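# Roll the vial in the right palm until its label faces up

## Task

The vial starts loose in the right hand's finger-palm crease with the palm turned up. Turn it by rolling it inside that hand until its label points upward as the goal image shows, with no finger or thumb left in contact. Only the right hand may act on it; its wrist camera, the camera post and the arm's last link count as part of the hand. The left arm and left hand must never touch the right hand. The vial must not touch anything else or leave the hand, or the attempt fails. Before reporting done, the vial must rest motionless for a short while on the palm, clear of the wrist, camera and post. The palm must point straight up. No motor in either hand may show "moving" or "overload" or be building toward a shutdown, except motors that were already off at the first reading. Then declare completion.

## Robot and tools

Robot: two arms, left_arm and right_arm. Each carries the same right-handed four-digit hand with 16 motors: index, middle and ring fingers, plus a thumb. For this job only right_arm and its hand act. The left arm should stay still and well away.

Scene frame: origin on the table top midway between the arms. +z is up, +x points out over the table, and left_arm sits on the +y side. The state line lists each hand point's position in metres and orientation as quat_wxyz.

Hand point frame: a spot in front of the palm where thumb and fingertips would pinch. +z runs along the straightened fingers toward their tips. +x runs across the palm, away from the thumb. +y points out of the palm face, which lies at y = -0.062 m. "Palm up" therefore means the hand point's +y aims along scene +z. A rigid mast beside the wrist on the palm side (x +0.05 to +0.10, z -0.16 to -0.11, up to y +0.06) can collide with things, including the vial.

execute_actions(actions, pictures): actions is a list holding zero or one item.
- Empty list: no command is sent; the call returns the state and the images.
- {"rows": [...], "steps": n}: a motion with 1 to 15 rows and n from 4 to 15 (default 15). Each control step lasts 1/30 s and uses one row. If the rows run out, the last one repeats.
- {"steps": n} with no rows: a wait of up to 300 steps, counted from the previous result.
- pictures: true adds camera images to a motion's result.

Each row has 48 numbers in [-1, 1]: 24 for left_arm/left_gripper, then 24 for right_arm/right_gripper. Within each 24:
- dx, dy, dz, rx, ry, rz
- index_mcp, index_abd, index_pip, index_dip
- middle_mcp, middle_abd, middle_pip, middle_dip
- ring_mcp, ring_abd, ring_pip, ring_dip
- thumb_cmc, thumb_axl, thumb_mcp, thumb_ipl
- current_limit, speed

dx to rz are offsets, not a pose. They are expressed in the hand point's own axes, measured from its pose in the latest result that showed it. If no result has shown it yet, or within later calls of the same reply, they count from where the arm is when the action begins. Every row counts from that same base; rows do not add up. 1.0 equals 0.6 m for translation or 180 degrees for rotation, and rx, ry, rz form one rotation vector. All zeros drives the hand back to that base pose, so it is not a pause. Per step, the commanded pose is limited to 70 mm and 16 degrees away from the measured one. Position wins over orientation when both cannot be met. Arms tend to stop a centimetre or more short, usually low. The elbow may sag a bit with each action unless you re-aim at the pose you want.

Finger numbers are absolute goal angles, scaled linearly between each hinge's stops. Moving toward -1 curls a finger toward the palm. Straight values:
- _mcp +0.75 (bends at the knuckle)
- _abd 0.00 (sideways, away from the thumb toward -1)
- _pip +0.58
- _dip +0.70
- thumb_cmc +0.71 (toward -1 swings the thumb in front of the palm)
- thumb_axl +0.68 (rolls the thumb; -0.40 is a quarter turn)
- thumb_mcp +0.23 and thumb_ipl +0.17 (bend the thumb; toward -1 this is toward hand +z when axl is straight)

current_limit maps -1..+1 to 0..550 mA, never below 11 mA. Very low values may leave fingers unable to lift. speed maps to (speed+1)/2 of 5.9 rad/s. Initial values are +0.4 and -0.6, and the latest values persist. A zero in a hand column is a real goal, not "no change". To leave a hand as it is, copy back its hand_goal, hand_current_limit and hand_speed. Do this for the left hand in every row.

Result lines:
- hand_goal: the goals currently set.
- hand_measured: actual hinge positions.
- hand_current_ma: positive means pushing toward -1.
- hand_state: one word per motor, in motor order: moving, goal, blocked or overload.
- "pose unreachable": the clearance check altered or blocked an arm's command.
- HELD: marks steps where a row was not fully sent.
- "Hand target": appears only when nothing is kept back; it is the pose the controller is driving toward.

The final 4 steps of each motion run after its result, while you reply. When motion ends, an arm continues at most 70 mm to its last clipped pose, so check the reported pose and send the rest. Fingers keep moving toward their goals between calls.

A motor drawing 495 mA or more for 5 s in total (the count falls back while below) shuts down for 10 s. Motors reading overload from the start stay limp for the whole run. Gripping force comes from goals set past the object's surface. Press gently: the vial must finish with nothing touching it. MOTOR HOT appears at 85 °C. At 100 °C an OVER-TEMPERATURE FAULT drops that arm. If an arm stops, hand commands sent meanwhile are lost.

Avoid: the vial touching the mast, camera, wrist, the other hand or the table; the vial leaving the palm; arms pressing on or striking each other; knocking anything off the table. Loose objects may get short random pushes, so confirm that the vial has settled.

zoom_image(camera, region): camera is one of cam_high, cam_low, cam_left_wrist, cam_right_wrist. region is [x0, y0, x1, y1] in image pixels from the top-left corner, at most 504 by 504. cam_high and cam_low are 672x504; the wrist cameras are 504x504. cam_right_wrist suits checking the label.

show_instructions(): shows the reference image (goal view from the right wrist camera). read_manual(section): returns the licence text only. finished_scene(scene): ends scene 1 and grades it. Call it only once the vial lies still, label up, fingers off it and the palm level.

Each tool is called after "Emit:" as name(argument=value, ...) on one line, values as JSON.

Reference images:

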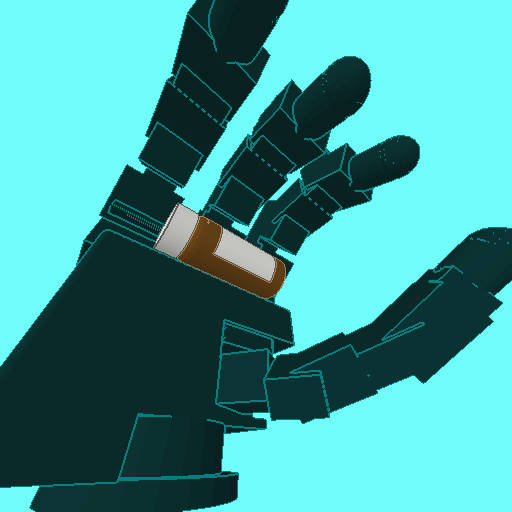

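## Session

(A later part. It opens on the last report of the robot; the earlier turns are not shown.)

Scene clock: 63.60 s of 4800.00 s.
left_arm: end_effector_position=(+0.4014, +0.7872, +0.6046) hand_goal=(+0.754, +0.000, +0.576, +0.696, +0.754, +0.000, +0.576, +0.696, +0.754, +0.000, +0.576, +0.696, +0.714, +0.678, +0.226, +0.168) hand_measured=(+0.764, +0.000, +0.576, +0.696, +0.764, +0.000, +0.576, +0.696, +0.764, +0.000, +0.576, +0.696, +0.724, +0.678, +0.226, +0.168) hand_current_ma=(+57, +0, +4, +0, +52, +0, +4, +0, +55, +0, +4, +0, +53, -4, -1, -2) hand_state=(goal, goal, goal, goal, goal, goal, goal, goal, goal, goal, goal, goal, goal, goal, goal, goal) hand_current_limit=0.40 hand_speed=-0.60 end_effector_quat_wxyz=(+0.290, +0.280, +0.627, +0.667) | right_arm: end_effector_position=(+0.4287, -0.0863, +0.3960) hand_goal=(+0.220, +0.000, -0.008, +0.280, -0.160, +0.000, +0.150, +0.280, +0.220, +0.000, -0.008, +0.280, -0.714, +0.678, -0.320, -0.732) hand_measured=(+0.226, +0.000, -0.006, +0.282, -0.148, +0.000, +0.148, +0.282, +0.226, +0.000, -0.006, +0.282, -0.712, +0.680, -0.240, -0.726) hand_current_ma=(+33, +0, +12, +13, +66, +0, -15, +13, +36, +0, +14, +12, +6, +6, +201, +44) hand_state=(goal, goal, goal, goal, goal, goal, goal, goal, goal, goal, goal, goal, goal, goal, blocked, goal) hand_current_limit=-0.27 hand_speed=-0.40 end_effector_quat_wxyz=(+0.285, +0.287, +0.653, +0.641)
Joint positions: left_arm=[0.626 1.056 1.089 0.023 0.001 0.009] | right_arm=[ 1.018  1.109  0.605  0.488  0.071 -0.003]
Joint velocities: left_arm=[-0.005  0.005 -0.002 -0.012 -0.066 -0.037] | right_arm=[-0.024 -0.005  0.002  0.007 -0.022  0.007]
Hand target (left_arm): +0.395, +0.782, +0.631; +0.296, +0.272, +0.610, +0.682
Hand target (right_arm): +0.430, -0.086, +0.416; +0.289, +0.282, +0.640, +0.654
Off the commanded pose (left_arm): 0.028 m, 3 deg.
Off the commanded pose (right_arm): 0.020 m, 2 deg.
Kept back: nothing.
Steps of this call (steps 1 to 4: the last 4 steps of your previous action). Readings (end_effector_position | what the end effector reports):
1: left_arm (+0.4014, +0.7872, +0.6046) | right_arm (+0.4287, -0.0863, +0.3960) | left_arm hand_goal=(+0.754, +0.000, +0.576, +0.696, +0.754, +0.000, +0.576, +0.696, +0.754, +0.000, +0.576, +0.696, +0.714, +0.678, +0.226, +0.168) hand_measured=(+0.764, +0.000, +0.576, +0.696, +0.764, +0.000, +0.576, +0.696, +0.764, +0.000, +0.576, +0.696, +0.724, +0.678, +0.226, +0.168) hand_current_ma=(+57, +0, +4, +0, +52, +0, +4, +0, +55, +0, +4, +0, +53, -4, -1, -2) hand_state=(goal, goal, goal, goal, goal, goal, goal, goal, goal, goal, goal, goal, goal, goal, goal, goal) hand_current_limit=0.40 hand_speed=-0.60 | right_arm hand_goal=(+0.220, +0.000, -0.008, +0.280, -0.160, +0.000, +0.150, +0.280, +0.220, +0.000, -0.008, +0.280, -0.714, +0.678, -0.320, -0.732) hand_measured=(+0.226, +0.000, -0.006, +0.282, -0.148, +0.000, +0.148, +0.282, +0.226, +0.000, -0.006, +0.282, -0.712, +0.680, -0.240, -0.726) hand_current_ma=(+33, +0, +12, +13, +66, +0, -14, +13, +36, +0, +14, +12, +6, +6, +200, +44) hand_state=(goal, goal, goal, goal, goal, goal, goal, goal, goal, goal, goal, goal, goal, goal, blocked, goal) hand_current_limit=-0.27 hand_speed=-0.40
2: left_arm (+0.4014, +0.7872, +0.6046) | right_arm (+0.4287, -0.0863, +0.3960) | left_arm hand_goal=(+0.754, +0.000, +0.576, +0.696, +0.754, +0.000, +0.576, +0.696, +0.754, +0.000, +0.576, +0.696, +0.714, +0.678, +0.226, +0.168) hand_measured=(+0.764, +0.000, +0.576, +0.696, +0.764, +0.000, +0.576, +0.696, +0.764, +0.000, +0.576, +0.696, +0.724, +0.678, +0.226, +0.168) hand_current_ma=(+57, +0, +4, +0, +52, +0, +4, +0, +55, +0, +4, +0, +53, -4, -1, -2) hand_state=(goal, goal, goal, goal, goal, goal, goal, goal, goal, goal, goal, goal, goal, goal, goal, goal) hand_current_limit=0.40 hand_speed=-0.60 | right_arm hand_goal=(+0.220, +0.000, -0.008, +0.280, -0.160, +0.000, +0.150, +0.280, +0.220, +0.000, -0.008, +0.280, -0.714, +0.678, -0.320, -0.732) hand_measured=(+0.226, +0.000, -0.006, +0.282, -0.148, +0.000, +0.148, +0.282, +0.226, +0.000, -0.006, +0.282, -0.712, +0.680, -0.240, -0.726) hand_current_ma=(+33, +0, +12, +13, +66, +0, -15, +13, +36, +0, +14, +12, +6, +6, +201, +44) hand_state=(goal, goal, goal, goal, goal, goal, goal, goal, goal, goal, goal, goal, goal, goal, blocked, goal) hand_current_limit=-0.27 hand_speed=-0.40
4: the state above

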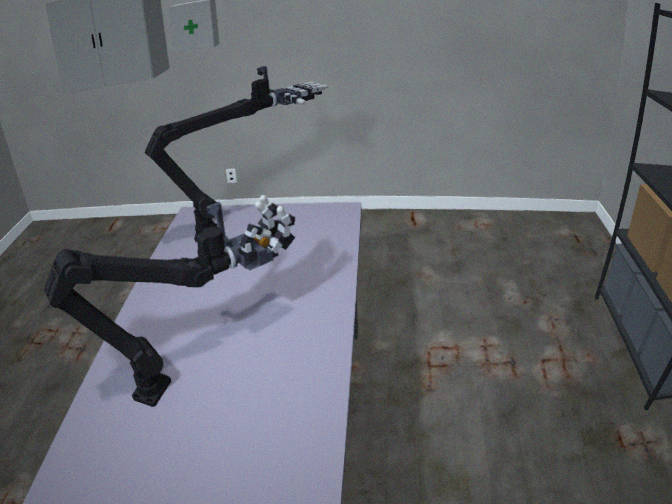

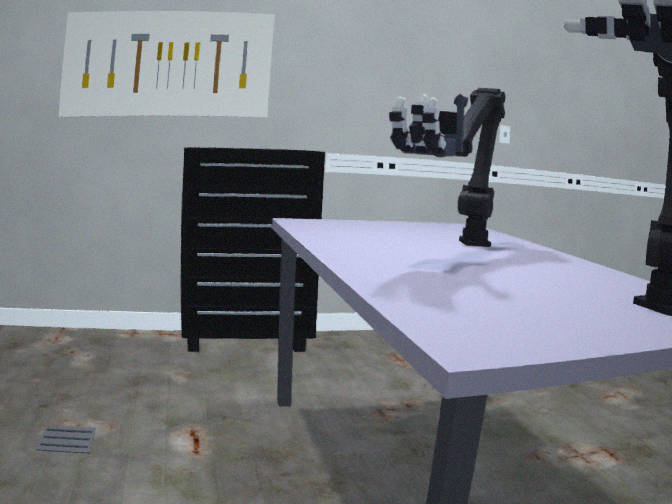

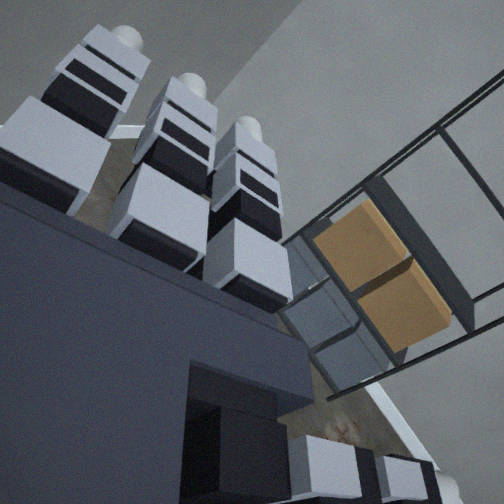

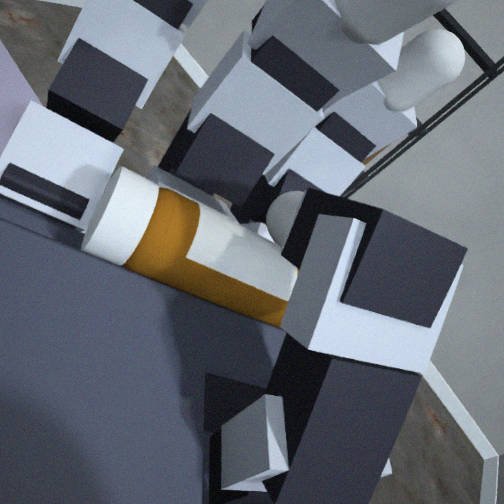

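Emit:
execute_actions(actions=[{"rows": [[0,0.0463,-0.0099,-0.0163,0,0,0.754,0,0.576,0.696,0.754,0,0.576,0.696,0.754,0,0.576,0.696,0.714,0.678,0.226,0.168,0.4,-0.6,0,0.0333,0.0025,-0.01235,0.0004,0.001,0.22,0,-0.008,0.28,0.21,0,-0.008,0.28,0.22,0,-0.008,0.28,-0.714,0.678,-0.32,-0.722,-0.27,-0.3],[0,0.0463,-0.0099,-0.0163,0,0,0.754,0,0.576,0.696,0.754,0,0.576,0.696,0.754,0,0.576,0.696,0.714,0.678,0.226,0.168,0.4,-0.6,0,0.0333,0.0025,-0.01235,0.0004,0.001,0.22,0,-0.008,0.28,0.21,0,-0.008,0.28,0.22,0,-0.008,0.28,-0.714,0.678,-0.32,-0.716,-0.27,-0.3],[0,0.0463,-0.0099,-0.0163,0,0,0.754,0,0.576,0.696,0.754,0,0.576,0.696,0.754,0,0.576,0.696,0.714,0.678,0.226,0.168,0.4,-0.6,0,0.0333,0.0025,-0.01235,0.0004,0.001,0.22,0,-0.008,0.28,0.21,0,-0.008,0.28,0.22,0,-0.008,0.28,-0.714,0.678,-0.32,-0.71,-0.27,-0.3],[0,0.0463,-0.0099,-0.0163,0,0,0.754,0,0.576,0.696,0.754,0,0.576,0.696,0.754,0,0.576,0.696,0.714,0.678,0.226,0.168,0.4,-0.6,0,0.0333,0.0025,-0.01235,0.0004,0.001,0.22,0,-0.008,0.28,0.21,0,-0.008,0.28,0.22,0,-0.008,0.28,-0.714,0.678,-0.32,-0.704,-0.27,-0.3],[0,0.0463,-0.0099,-0.0163,0,0,0.754,0,0.576,0.696,0.754,0,0.576,0.696,0.754,0,0.576,0.696,0.714,0.678,0.226,0.168,0.4,-0.6,0,0.0333,0.0025,-0.01235,0.0004,0.001,0.22,0,-0.008,0.28,0.21,0,-0.008,0.28,0.22,0,-0.008,0.28,-0.714,0.678,-0.32,-0.698,-0.27,-0.3],[0,0.0463,-0.0099,-0.0163,0,0,0.754,0,0.576,0.696,0.754,0,0.576,0.696,0.754,0,0.576,0.696,0.714,0.678,0.226,0.168,0.4,-0.6,0,0.0333,0.0025,-0.01235,0.0004,0.001,0.22,0,-0.008,0.28,0.21,0,-0.008,0.28,0.22,0,-0.008,0.28,-0.714,0.678,-0.26,-0.68,-0.1,-0.2],[0,0.0463,-0.0099,-0.0163,0,0,0.754,0,0.576,0.696,0.754,0,0.576,0.696,0.754,0,0.576,0.696,0.714,0.678,0.226,0.168,0.4,-0.6,0,0.0333,0.0025,-0.01235,0.0004,0.001,0.22,0,-0.008,0.28,0.21,0,-0.008,0.28,0.22,0,-0.008,0.28,-0.714,0.678,-0.02,-0.6,0.2,0]], "steps": 15}])

Emit:
execute_actions(actions=[{"steps": 14}], pictures=true)

Emit:
zoom_image(camera="cam_right_wrist", region=[70, 150, 330, 340])

Scene clock: 65.00 s of 4800.00 s.
left_arm: end_effector_position=(+0.4014, +0.7872, +0.6046) hand_goal=(+0.754, +0.000, +0.576, +0.696, +0.754, +0.000, +0.576, +0.696, +0.754, +0.000, +0.576, +0.696, +0.714, +0.678, +0.226, +0.168) hand_measured=(+0.764, +0.000, +0.576, +0.696, +0.764, +0.000, +0.576, +0.696, +0.764, +0.000, +0.576, +0.696, +0.724, +0.678, +0.226, +0.168) hand_current_ma=(+57, +0, +4, +0, +52, +0, +4, +0, +55, +0, +4, +0, +53, -4, -1, -2) hand_state=(goal, goal, goal, goal, goal, goal, goal, goal, goal, goal, goal, goal, goal, goal, goal, goal) hand_current_limit=0.40 hand_speed=-0.60 end_effector_quat_wxyz=(+0.290, +0.280, +0.627, +0.667) | right_arm: end_effector_position=(+0.4287, -0.0863, +0.3960) hand_goal=(+0.220, +0.000, -0.008, +0.280, +0.210, +0.000, -0.008, +0.280, +0.220, +0.000, -0.008, +0.280, -0.714, +0.678, -0.020, -0.600) hand_measured=(+0.226, +0.000, -0.006, +0.282, +0.084, +0.000, -0.004, +0.282, +0.226, +0.000, -0.006, +0.282, -0.712, +0.680, -0.200, -0.620) hand_current_ma=(+33, +0, +12, +13, -10, +0, +13, +13, +36, +0, +14, +12, +6, +6, -62, +2) hand_state=(goal, goal, goal, goal, moving, goal, moving, goal, goal, goal, goal, goal, goal, goal, moving, moving) hand_current_limit=0.20 hand_speed=0.00 end_effector_quat_wxyz=(+0.285, +0.287, +0.653, +0.641)
Joint positions: left_arm=[0.626 1.056 1.089 0.023 0.001 0.009] | right_arm=[ 1.018  1.109  0.605  0.488  0.071 -0.003]
Joint velocities: left_arm=[-0.005 -0.015 -0.007 -0.002 -0.051  0.007] | right_arm=[-0.005 -0.015 -0.002 -0.007 -0.022 -0.022]
Steps of this call (steps 1 to 31: nothing new was sent; steps 32 to 42: the first 11 steps of this action). Readings (end_effector_position | what the end effector reports):
32: left_arm (+0.4014, +0.7872, +0.6046) | right_arm (+0.4287, -0.0863, +0.3960) | left_arm hand_goal=(+0.754, +0.000, +0.576, +0.696, +0.754, +0.000, +0.576, +0.696, +0.754, +0.000, +0.576, +0.696, +0.714, +0.678, +0.226, +0.168) hand_measured=(+0.764, +0.000, +0.576, +0.696, +0.764, +0.000, +0.576, +0.696, +0.764, +0.000, +0.576, +0.696, +0.724, +0.678, +0.226, +0.168) hand_current_ma=(+57, +0, +4, +0, +52, +0, +4, +0, +55, +0, +4, +0, +53, -4, -1, -2) hand_state=(goal, goal, goal, goal, goal, goal, goal, goal, goal, goal, goal, goal, goal, goal, goal, goal) hand_current_limit=0.40 hand_speed=-0.60 | right_arm hand_goal=(+0.220, +0.000, -0.008, +0.280, +0.210, +0.000, -0.008, +0.280, +0.220, +0.000, -0.008, +0.280, -0.714, +0.678, -0.320, -0.722) hand_measured=(+0.226, +0.000, -0.006, +0.282, -0.148, +0.000, +0.148, +0.282, +0.226, +0.000, -0.006, +0.282, -0.712, +0.680, -0.240, -0.726) hand_current_ma=(+33, +0, +12, +13, +66, +0, -15, +13, +36, +0, +14, +12, +6, +6, +201, +44) hand_state=(goal, goal, goal, goal, moving, goal, moving, goal, goal, goal, goal, goal, goal, goal, blocked, moving) hand_current_limit=-0.27 hand_speed=-0.30
33: left_arm (+0.4014, +0.7872, +0.6046) | right_arm (+0.4287, -0.0863, +0.3960) | left_arm hand_goal=(+0.754, +0.000, +0.576, +0.696, +0.754, +0.000, +0.576, +0.696, +0.754, +0.000, +0.576, +0.696, +0.714, +0.678, +0.226, +0.168) hand_measured=(+0.764, +0.000, +0.576, +0.696, +0.764, +0.000, +0.576, +0.696, +0.764, +0.000, +0.576, +0.696, +0.724, +0.678, +0.226, +0.168) hand_current_ma=(+57, +0, +4, +0, +52, +0, +4, +0, +55, +0, +4, +0, +53, -4, -1, -2) hand_state=(goal, goal, goal, goal, goal, goal, goal, goal, goal, goal, goal, goal, goal, goal, goal, goal) hand_current_limit=0.40 hand_speed=-0.60 | right_arm hand_goal=(+0.220, +0.000, -0.008, +0.280, +0.210, +0.000, -0.008, +0.280, +0.220, +0.000, -0.008, +0.280, -0.714, +0.678, -0.320, -0.716) hand_measured=(+0.226, +0.000, -0.006, +0.282, -0.146, +0.000, +0.144, +0.282, +0.226, +0.000, -0.006, +0.282, -0.712, +0.680, -0.240, -0.724) hand_current_ma=(+34, +0, +12, +13, -105, +0, +100, +13, +37, +0, +14, +12, +6, +6, +189, +8) hand_state=(goal, goal, goal, goal, moving, goal, moving, goal, goal, goal, goal, goal, goal, goal, moving, moving) hand_current_limit=-0.27 hand_speed=-0.30
35: left_arm (+0.4014, +0.7872, +0.6046) | right_arm (+0.4287, -0.0863, +0.3960) | left_arm hand_goal=(+0.754, +0.000, +0.576, +0.696, +0.754, +0.000, +0.576, +0.696, +0.754, +0.000, +0.576, +0.696, +0.714, +0.678, +0.226, +0.168) hand_measured=(+0.764, +0.000, +0.576, +0.696, +0.764, +0.000, +0.576, +0.696, +0.764, +0.000, +0.576, +0.696, +0.724, +0.678, +0.226, +0.168) hand_current_ma=(+57, +0, +4, +0, +52, +0, +4, +0, +55, +0, +4, +0, +53, -4, -1, -2) hand_state=(goal, goal, goal, goal, goal, goal, goal, goal, goal, goal, goal, goal, goal, goal, goal, goal) hand_current_limit=0.40 hand_speed=-0.60 | right_arm hand_goal=(+0.220, +0.000, -0.008, +0.280, +0.210, +0.000, -0.008, +0.280, +0.220, +0.000, -0.008, +0.280, -0.714, +0.678, -0.320, -0.704) hand_measured=(+0.226, +0.000, -0.006, +0.282, -0.106, +0.000, +0.108, +0.282, +0.226, +0.000, -0.006, +0.282, -0.712, +0.680, -0.248, -0.714) hand_current_ma=(+33, +0, +12, +13, -56, +0, +71, +13, +36, +0, +14, +12, +6, +6, +136, +9) hand_state=(goal, goal, goal, goal, moving, goal, moving, goal, goal, goal, goal, goal, goal, goal, moving, moving) hand_current_limit=-0.27 hand_speed=-0.30
39: left_arm (+0.4014, +0.7872, +0.6046) | right_arm (+0.4287, -0.0863, +0.3960) | left_arm hand_goal=(+0.754, +0.000, +0.576, +0.696, +0.754, +0.000, +0.576, +0.696, +0.754, +0.000, +0.576, +0.696, +0.714, +0.678, +0.226, +0.168) hand_measured=(+0.764, +0.000, +0.576, +0.696, +0.764, +0.000, +0.576, +0.696, +0.764, +0.000, +0.576, +0.696, +0.724, +0.678, +0.226, +0.168) hand_current_ma=(+57, +0, +4, +0, +52, +0, +4, +0, +55, +0, +4, +0, +53, -4, -1, -2) hand_state=(goal, goal, goal, goal, goal, goal, goal, goal, goal, goal, goal, goal, goal, goal, goal, goal) hand_current_limit=0.40 hand_speed=-0.60 | right_arm hand_goal=(+0.220, +0.000, -0.008, +0.280, +0.210, +0.000, -0.008, +0.280, +0.220, +0.000, -0.008, +0.280, -0.714, +0.678, -0.020, -0.600) hand_measured=(+0.226, +0.000, -0.006, +0.282, -0.016, +0.000, +0.026, +0.282, +0.226, +0.000, -0.006, +0.282, -0.712, +0.680, -0.260, -0.686) hand_current_ma=(+33, +0, +12, +13, -60, +0, +38, +13, +36, +0, +14, +12, +6, +6, -194, -127) hand_state=(goal, goal, goal, goal, moving, goal, moving, goal, goal, goal, goal, goal, goal, goal, moving, moving) hand_current_limit=0.20 hand_speed=0.00
42: the state above

Scene clock: 65.47 s of 4800.00 s.
left_arm: end_effector_position=(+0.4014, +0.7872, +0.6046) hand_goal=(+0.754, +0.000, +0.576, +0.696, +0.754, +0.000, +0.576, +0.696, +0.754, +0.000, +0.576, +0.696, +0.714, +0.678, +0.226, +0.168) hand_measured=(+0.764, +0.000, +0.576, +0.696, +0.764, +0.000, +0.576, +0.696, +0.764, +0.000, +0.576, +0.696, +0.724, +0.678, +0.226, +0.168) hand_current_ma=(+57, +0, +4, +0, +52, +0, +4, +0, +55, +0, +4, +0, +53, -4, -1, -2) hand_state=(goal, goal, goal, goal, goal, goal, goal, goal, goal, goal, goal, goal, goal, goal, goal, goal) hand_current_limit=0.40 hand_speed=-0.60 end_effector_quat_wxyz=(+0.290, +0.280, +0.627, +0.667) | right_arm: end_effector_position=(+0.4287, -0.0863, +0.3960) hand_goal=(+0.220, +0.000, -0.008, +0.280, +0.210, +0.000, -0.008, +0.280, +0.220, +0.000, -0.008, +0.280, -0.714, +0.678, -0.020, -0.600) hand_measured=(+0.226, +0.000, -0.006, +0.282, +0.216, +0.000, -0.004, +0.282, +0.226, +0.000, -0.006, +0.282, -0.712, +0.680, -0.028, -0.606) hand_current_ma=(+33, +0, +12, +13, +33, +0, +16, +13, +36, +0, +14, +12, +6, +6, -59, -34) hand_state=(goal, goal, goal, goal, goal, goal, goal, goal, goal, goal, goal, goal, goal, goal, goal, goal) hand_current_limit=0.20 hand_speed=0.00 end_effector_quat_wxyz=(+0.285, +0.287, +0.653, +0.641)
Joint positions: left_arm=[0.626 1.056 1.089 0.023 0.001 0.009] | right_arm=[ 1.018  1.109  0.605  0.488  0.071 -0.003]
Joint velocities: left_arm=[-0.005 -0.024 -0.007  0.007  0.037  0.007] | right_arm=[ 0.005 -0.015  0.017 -0.002  0.022  0.007]
Hand target (left_arm): +0.395, +0.782, +0.631; +0.296, +0.272, +0.610, +0.682
Hand target (right_arm): +0.430, -0.086, +0.416; +0.289, +0.282, +0.640, +0.654
Off the commanded pose (left_arm): 0.028 m, 3 deg.
Off the commanded pose (right_arm): 0.020 m, 2 deg.
Kept back: nothing.
Steps of this call (steps 1 to 4: the last 4 steps of your previous action; steps 5 to 14: nothing new was sent). Readings (end_effector_position | what the end effector reports):
1: left_arm (+0.4014, +0.7872, +0.6046) | right_arm (+0.4287, -0.0863, +0.3960) | left_arm hand_goal=(+0.754, +0.000, +0.576, +0.696, +0.754, +0.000, +0.576, +0.696, +0.754, +0.000, +0.576, +0.696, +0.714, +0.678, +0.226, +0.168) hand_measured=(+0.764, +0.000, +0.576, +0.696, +0.764, +0.000, +0.576, +0.696, +0.764, +0.000, +0.576, +0.696, +0.724, +0.678, +0.226, +0.168) hand_current_ma=(+57, +0, +4, +0, +52, +0, +4, +0, +55, +0, +4, +0, +53, -4, -1, -2) hand_state=(goal, goal, goal, goal, goal, goal, goal, goal, goal, goal, goal, goal, goal, goal, goal, goal) hand_current_limit=0.40 hand_speed=-0.60 | right_arm hand_goal=(+0.220, +0.000, -0.008, +0.280, +0.210, +0.000, -0.008, +0.280, +0.220, +0.000, -0.008, +0.280, -0.714, +0.678, -0.020, -0.600) hand_measured=(+0.226, +0.000, -0.006, +0.282, +0.118, +0.000, -0.004, +0.282, +0.226, +0.000, -0.006, +0.282, -0.712, +0.680, -0.184, -0.610) hand_current_ma=(+33, +0, +12, +13, -28, +0, +16, +13, +36, +0, +14, +12, +6, +6, -123, -18) hand_state=(goal, goal, goal, goal, moving, goal, goal, goal, goal, goal, goal, goal, goal, goal, moving, moving) hand_current_limit=0.20 hand_speed=0.00
2: left_arm (+0.4014, +0.7872, +0.6046) | right_arm (+0.4287, -0.0863, +0.3960) | left_arm hand_goal=(+0.754, +0.000, +0.576, +0.696, +0.754, +0.000, +0.576, +0.696, +0.754, +0.000, +0.576, +0.696, +0.714, +0.678, +0.226, +0.168) hand_measured=(+0.764, +0.000, +0.576, +0.696, +0.764, +0.000, +0.576, +0.696, +0.764, +0.000, +0.576, +0.696, +0.724, +0.678, +0.226, +0.168) hand_current_ma=(+57, +0, +4, +0, +52, +0, +4, +0, +55, +0, +4, +0, +53, -4, -1, -2) hand_state=(goal, goal, goal, goal, goal, goal, goal, goal, goal, goal, goal, goal, goal, goal, goal, goal) hand_current_limit=0.40 hand_speed=-0.60 | right_arm hand_goal=(+0.220, +0.000, -0.008, +0.280, +0.210, +0.000, -0.008, +0.280, +0.220, +0.000, -0.008, +0.280, -0.714, +0.678, -0.020, -0.600) hand_measured=(+0.226, +0.000, -0.006, +0.282, +0.152, +0.000, -0.004, +0.282, +0.226, +0.000, -0.006, +0.282, -0.712, +0.680, -0.162, -0.606) hand_current_ma=(+33, +0, +12, +13, -11, +0, +16, +13, +36, +0, +14, +12, +6, +6, -81, -29) hand_state=(goal, goal, goal, goal, moving, goal, goal, goal, goal, goal, goal, goal, goal, goal, moving, moving) hand_current_limit=0.20 hand_speed=0.00
4: left_arm (+0.4014, +0.7872, +0.6046) | right_arm (+0.4287, -0.0863, +0.3960) | left_arm hand_goal=(+0.754, +0.000, +0.576, +0.696, +0.754, +0.000, +0.576, +0.696, +0.754, +0.000, +0.576, +0.696, +0.714, +0.678, +0.226, +0.168) hand_measured=(+0.764, +0.000, +0.576, +0.696, +0.764, +0.000, +0.576, +0.696, +0.764, +0.000, +0.576, +0.696, +0.724, +0.678, +0.226, +0.168) hand_current_ma=(+57, +0, +4, +0, +52, +0, +4, +0, +55, +0, +4, +0, +53, -4, -1, -2) hand_state=(goal, goal, goal, goal, goal, goal, goal, goal, goal, goal, goal, goal, goal, goal, goal, goal) hand_current_limit=0.40 hand_speed=-0.60 | right_arm hand_goal=(+0.220, +0.000, -0.008, +0.280, +0.210, +0.000, -0.008, +0.280, +0.220, +0.000, -0.008, +0.280, -0.714, +0.678, -0.020, -0.600) hand_measured=(+0.226, +0.000, -0.006, +0.282, +0.206, +0.000, -0.004, +0.282, +0.226, +0.000, -0.006, +0.282, -0.712, +0.680, -0.124, -0.606) hand_current_ma=(+33, +0, +12, +13, +66, +0, +16, +13, +36, +0, +14, +12, +6, +6, -87, -34) hand_state=(goal, goal, goal, goal, moving, goal, goal, goal, goal, goal, goal, goal, goal, goal, moving, goal) hand_current_limit=0.20 hand_speed=0.00
8: left_arm (+0.4014, +0.7872, +0.6046) | right_arm (+0.4287, -0.0863, +0.3960) | left_arm hand_goal=(+0.754, +0.000, +0.576, +0.696, +0.754, +0.000, +0.576, +0.696, +0.754, +0.000, +0.576, +0.696, +0.714, +0.678, +0.226, +0.168) hand_measured=(+0.764, +0.000, +0.576, +0.696, +0.764, +0.000, +0.576, +0.696, +0.764, +0.000, +0.576, +0.696, +0.724, +0.678, +0.226, +0.168) hand_current_ma=(+57, +0, +4, +0, +52, +0, +4, +0, +55, +0, +4, +0, +53, -4, -1, -2) hand_state=(goal, goal, goal, goal, goal, goal, goal, goal, goal, goal, goal, goal, goal, goal, goal, goal) hand_current_limit=0.40 hand_speed=-0.60 | right_arm hand_goal=(+0.220, +0.000, -0.008, +0.280, +0.210, +0.000, -0.008, +0.280, +0.220, +0.000, -0.008, +0.280, -0.714, +0.678, -0.020, -0.600) hand_measured=(+0.226, +0.000, -0.006, +0.282, +0.216, +0.000, -0.004, +0.282, +0.226, +0.000, -0.006, +0.282, -0.712, +0.680, -0.044, -0.606) hand_current_ma=(+33, +0, +12, +13, +33, +0, +16, +13, +36, +0, +14, +12, +6, +6, -45, -34) hand_state=(goal, goal, goal, goal, goal, goal, goal, goal, goal, goal, goal, goal, goal, goal, moving, goal) hand_current_limit=0.20 hand_speed=0.00
14: the state above

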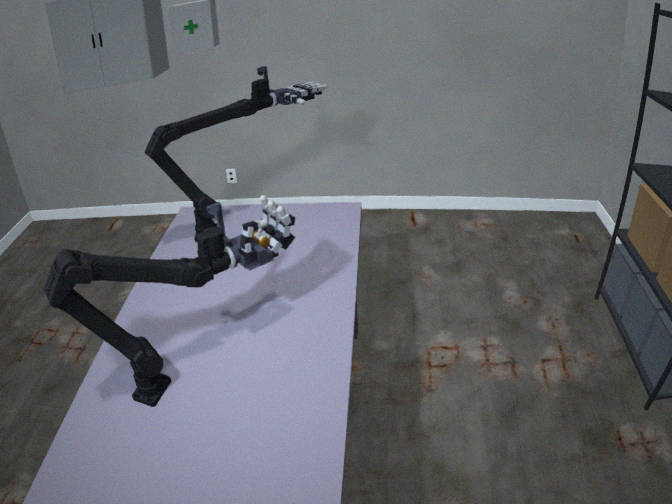

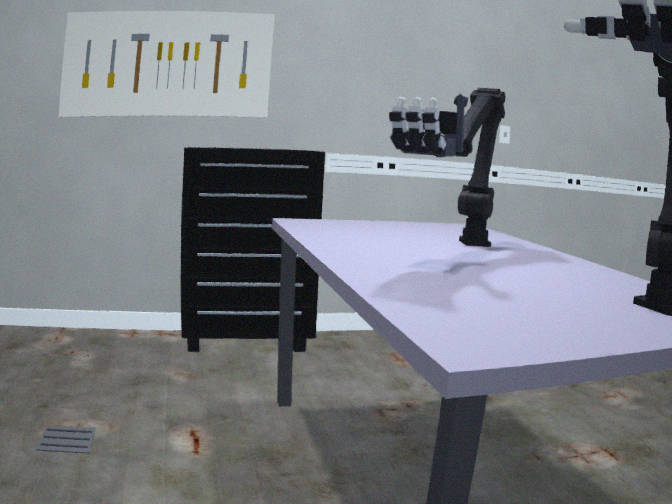

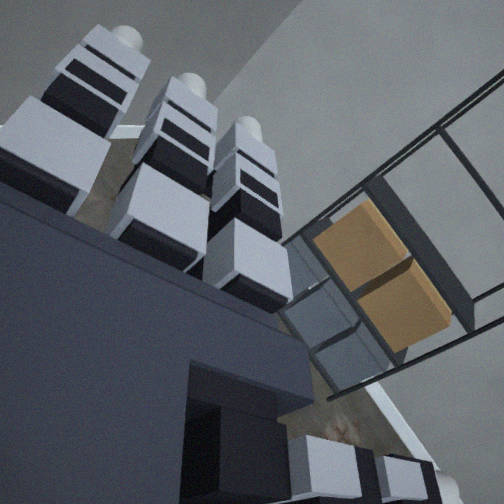

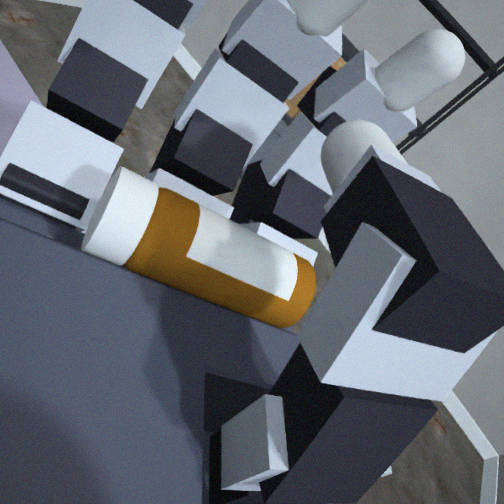

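Region (70, 150, 330, 340) of cam_right_wrist's 504x504 image, scaled by 1.938, with more detail than that image has; it fills the top 368 rows of this view, and the rest is white.

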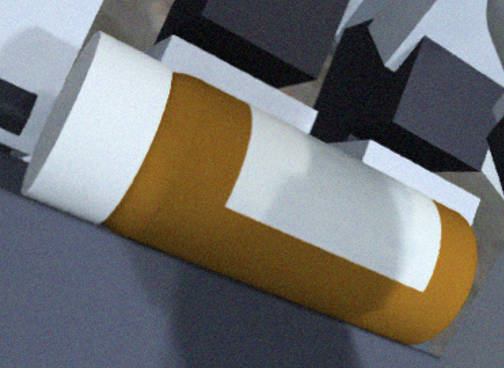

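Emit:
execute_actions(actions=[{"steps": 40}], pictures=true)

Scene clock: 66.80 s of 4800.00 s.
left_arm: end_effector_position=(+0.4014, +0.7872, +0.6046) hand_goal=(+0.754, +0.000, +0.576, +0.696, +0.754, +0.000, +0.576, +0.696, +0.754, +0.000, +0.576, +0.696, +0.714, +0.678, +0.226, +0.168) hand_measured=(+0.764, +0.000, +0.576, +0.696, +0.764, +0.000, +0.576, +0.696, +0.764, +0.000, +0.576, +0.696, +0.724, +0.678, +0.226, +0.168) hand_current_ma=(+57, +0, +4, +0, +52, +0, +4, +0, +55, +0, +4, +0, +53, -4, -1, -2) hand_state=(goal, goal, goal, goal, goal, goal, goal, goal, goal, goal, goal, goal, goal, goal, goal, goal) hand_current_limit=0.40 hand_speed=-0.60 end_effector_quat_wxyz=(+0.290, +0.280, +0.627, +0.667) | right_arm: end_effector_position=(+0.4287, -0.0863, +0.3960) hand_goal=(+0.220, +0.000, -0.008, +0.280, +0.210, +0.000, -0.008, +0.280, +0.220, +0.000, -0.008, +0.280, -0.714, +0.678, -0.020, -0.600) hand_measured=(+0.226, +0.000, -0.006, +0.282, +0.216, +0.000, -0.004, +0.282, +0.226, +0.000, -0.006, +0.282, -0.712, +0.680, -0.028, -0.606) hand_current_ma=(+33, +0, +12, +13, +33, +0, +16, +13, +36, +0, +14, +12, +6, +6, -59, -34) hand_state=(goal, goal, goal, goal, goal, goal, goal, goal, goal, goal, goal, goal, goal, goal, goal, goal) hand_current_limit=0.20 hand_speed=0.00 end_effector_quat_wxyz=(+0.285, +0.287, +0.653, +0.641)
Joint positions: left_arm=[0.626 1.056 1.089 0.023 0.001 0.009] | right_arm=[ 1.018  1.109  0.605  0.488  0.071 -0.003]
Joint velocities: left_arm=[-0.005 -0.015  0.027  0.007 -0.051  0.022] | right_arm=[-0.005 -0.005  0.002 -0.002 -0.007  0.051]
Hand target (left_arm): +0.395, +0.782, +0.631; +0.296, +0.272, +0.610, +0.682
Hand target (right_arm): +0.430, -0.086, +0.416; +0.289, +0.282, +0.640, +0.654
Off the commanded pose (left_arm): 0.028 m, 3 deg.
Off the commanded pose (right_arm): 0.020 m, 2 deg.
Kept back: nothing.
Steps of this call (steps 1 to 40: nothing new was sent). Readings (end_effector_position | what the end effector reports):
1: left_arm (+0.4014, +0.7872, +0.6046) | right_arm (+0.4287, -0.0863, +0.3960) | left_arm hand_goal=(+0.754, +0.000, +0.576, +0.696, +0.754, +0.000, +0.576, +0.696, +0.754, +0.000, +0.576, +0.696, +0.714, +0.678, +0.226, +0.168) hand_measured=(+0.764, +0.000, +0.576, +0.696, +0.764, +0.000, +0.576, +0.696, +0.764, +0.000, +0.576, +0.696, +0.724, +0.678, +0.226, +0.168) hand_current_ma=(+57, +0, +4, +0, +52, +0, +4, +0, +55, +0, +4, +0, +53, -4, -1, -2) hand_state=(goal, goal, goal, goal, goal, goal, goal, goal, goal, goal, goal, goal, goal, goal, goal, goal) hand_current_limit=0.40 hand_speed=-0.60 | right_arm hand_goal=(+0.220, +0.000, -0.008, +0.280, +0.210, +0.000, -0.008, +0.280, +0.220, +0.000, -0.008, +0.280, -0.714, +0.678, -0.020, -0.600) hand_measured=(+0.226, +0.000, -0.006, +0.282, +0.216, +0.000, -0.004, +0.282, +0.226, +0.000, -0.006, +0.282, -0.712, +0.680, -0.028, -0.606) hand_current_ma=(+33, +0, +12, +13, +33, +0, +16, +13, +36, +0, +14, +12, +6, +6, -59, -34) hand_state=(goal, goal, goal, goal, goal, goal, goal, goal, goal, goal, goal, goal, goal, goal, goal, goal) hand_current_limit=0.20 hand_speed=0.00
2: left_arm (+0.4014, +0.7872, +0.6046) | right_arm (+0.4287, -0.0863, +0.3960) | left_arm hand_goal=(+0.754, +0.000, +0.576, +0.696, +0.754, +0.000, +0.576, +0.696, +0.754, +0.000, +0.576, +0.696, +0.714, +0.678, +0.226, +0.168) hand_measured=(+0.764, +0.000, +0.576, +0.696, +0.764, +0.000, +0.576, +0.696, +0.764, +0.000, +0.576, +0.696, +0.724, +0.678, +0.226, +0.168) hand_current_ma=(+57, +0, +4, +0, +52, +0, +4, +0, +55, +0, +4, +0, +53, -4, -1, -2) hand_state=(goal, goal, goal, goal, goal, goal, goal, goal, goal, goal, goal, goal, goal, goal, goal, goal) hand_current_limit=0.40 hand_speed=-0.60 | right_arm hand_goal=(+0.220, +0.000, -0.008, +0.280, +0.210, +0.000, -0.008, +0.280, +0.220, +0.000, -0.008, +0.280, -0.714, +0.678, -0.020, -0.600) hand_measured=(+0.226, +0.000, -0.006, +0.282, +0.216, +0.000, -0.004, +0.282, +0.226, +0.000, -0.006, +0.282, -0.712, +0.680, -0.028, -0.606) hand_current_ma=(+33, +0, +12, +13, +33, +0, +16, +13, +36, +0, +14, +12, +6, +6, -59, -34) hand_state=(goal, goal, goal, goal, goal, goal, goal, goal, goal, goal, goal, goal, goal, goal, goal, goal) hand_current_limit=0.20 hand_speed=0.00
4: left_arm (+0.4014, +0.7872, +0.6046) | right_arm (+0.4287, -0.0863, +0.3960) | left_arm hand_goal=(+0.754, +0.000, +0.576, +0.696, +0.754, +0.000, +0.576, +0.696, +0.754, +0.000, +0.576, +0.696, +0.714, +0.678, +0.226, +0.168) hand_measured=(+0.764, +0.000, +0.576, +0.696, +0.764, +0.000, +0.576, +0.696, +0.764, +0.000, +0.576, +0.696, +0.724, +0.678, +0.226, +0.168) hand_current_ma=(+57, +0, +4, +0, +52, +0, +4, +0, +55, +0, +4, +0, +53, -4, -1, -2) hand_state=(goal, goal, goal, goal, goal, goal, goal, goal, goal, goal, goal, goal, goal, goal, goal, goal) hand_current_limit=0.40 hand_speed=-0.60 | right_arm hand_goal=(+0.220, +0.000, -0.008, +0.280, +0.210, +0.000, -0.008, +0.280, +0.220, +0.000, -0.008, +0.280, -0.714, +0.678, -0.020, -0.600) hand_measured=(+0.226, +0.000, -0.006, +0.282, +0.216, +0.000, -0.004, +0.282, +0.226, +0.000, -0.006, +0.282, -0.712, +0.680, -0.028, -0.606) hand_current_ma=(+33, +0, +12, +13, +33, +0, +16, +13, +36, +0, +13, +12, +6, +6, -59, -34) hand_state=(goal, goal, goal, goal, goal, goal, goal, goal, goal, goal, goal, goal, goal, goal, goal, goal) hand_current_limit=0.20 hand_speed=0.00
8: left_arm (+0.4014, +0.7872, +0.6046) | right_arm (+0.4287, -0.0863, +0.3960) | left_arm hand_goal=(+0.754, +0.000, +0.576, +0.696, +0.754, +0.000, +0.576, +0.696, +0.754, +0.000, +0.576, +0.696, +0.714, +0.678, +0.226, +0.168) hand_measured=(+0.764, +0.000, +0.576, +0.696, +0.764, +0.000, +0.576, +0.696, +0.764, +0.000, +0.576, +0.696, +0.724, +0.678, +0.226, +0.168) hand_current_ma=(+57, +0, +4, +0, +52, +0, +4, +0, +55, +0, +4, +0, +53, -4, -1, -2) hand_state=(goal, goal, goal, goal, goal, goal, goal, goal, goal, goal, goal, goal, goal, goal, goal, goal) hand_current_limit=0.40 hand_speed=-0.60 | right_arm hand_goal=(+0.220, +0.000, -0.008, +0.280, +0.210, +0.000, -0.008, +0.280, +0.220, +0.000, -0.008, +0.280, -0.714, +0.678, -0.020, -0.600) hand_measured=(+0.226, +0.000, -0.006, +0.282, +0.216, +0.000, -0.004, +0.282, +0.226, +0.000, -0.006, +0.282, -0.712, +0.680, -0.028, -0.606) hand_current_ma=(+33, +0, +12, +13, +33, +0, +16, +13, +36, +0, +14, +12, +6, +6, -59, -34) hand_state=(goal, goal, goal, goal, goal, goal, goal, goal, goal, goal, goal, goal, goal, goal, goal, goal) hand_current_limit=0.20 hand_speed=0.00
40: the state above

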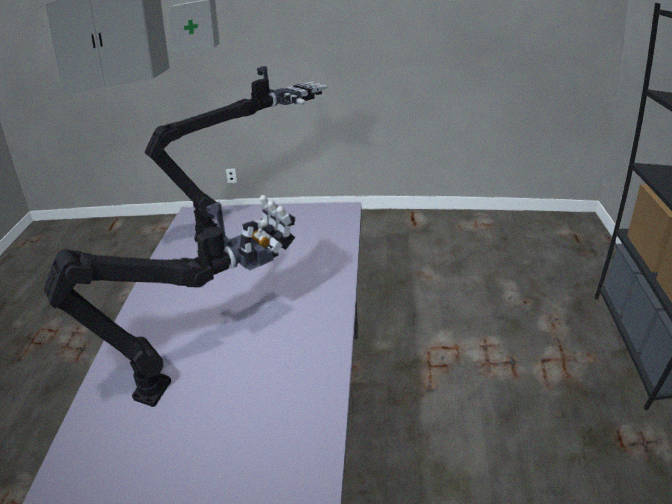

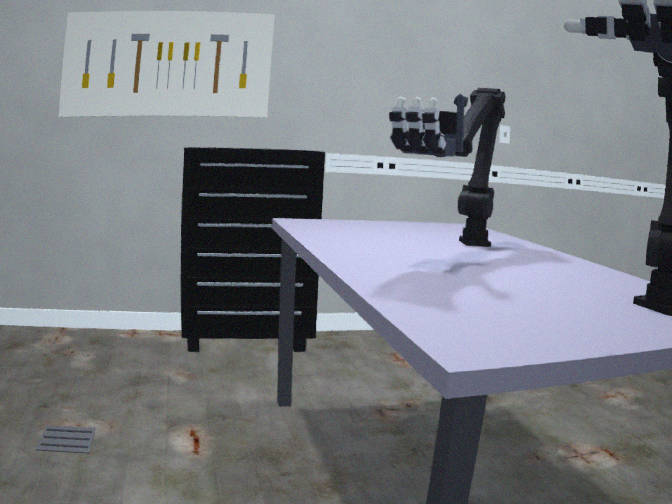

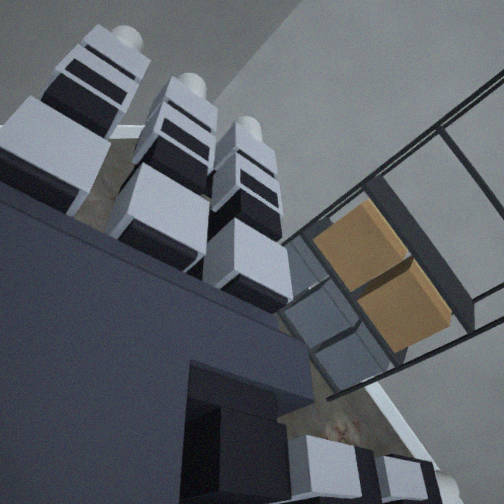

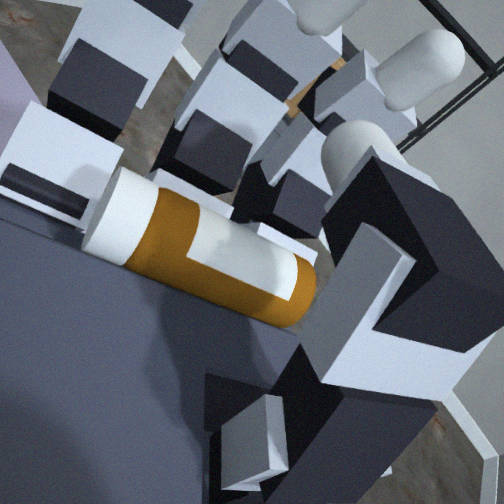

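Emit:
finished_scene(scene=1)

The scene is finished: the task was done.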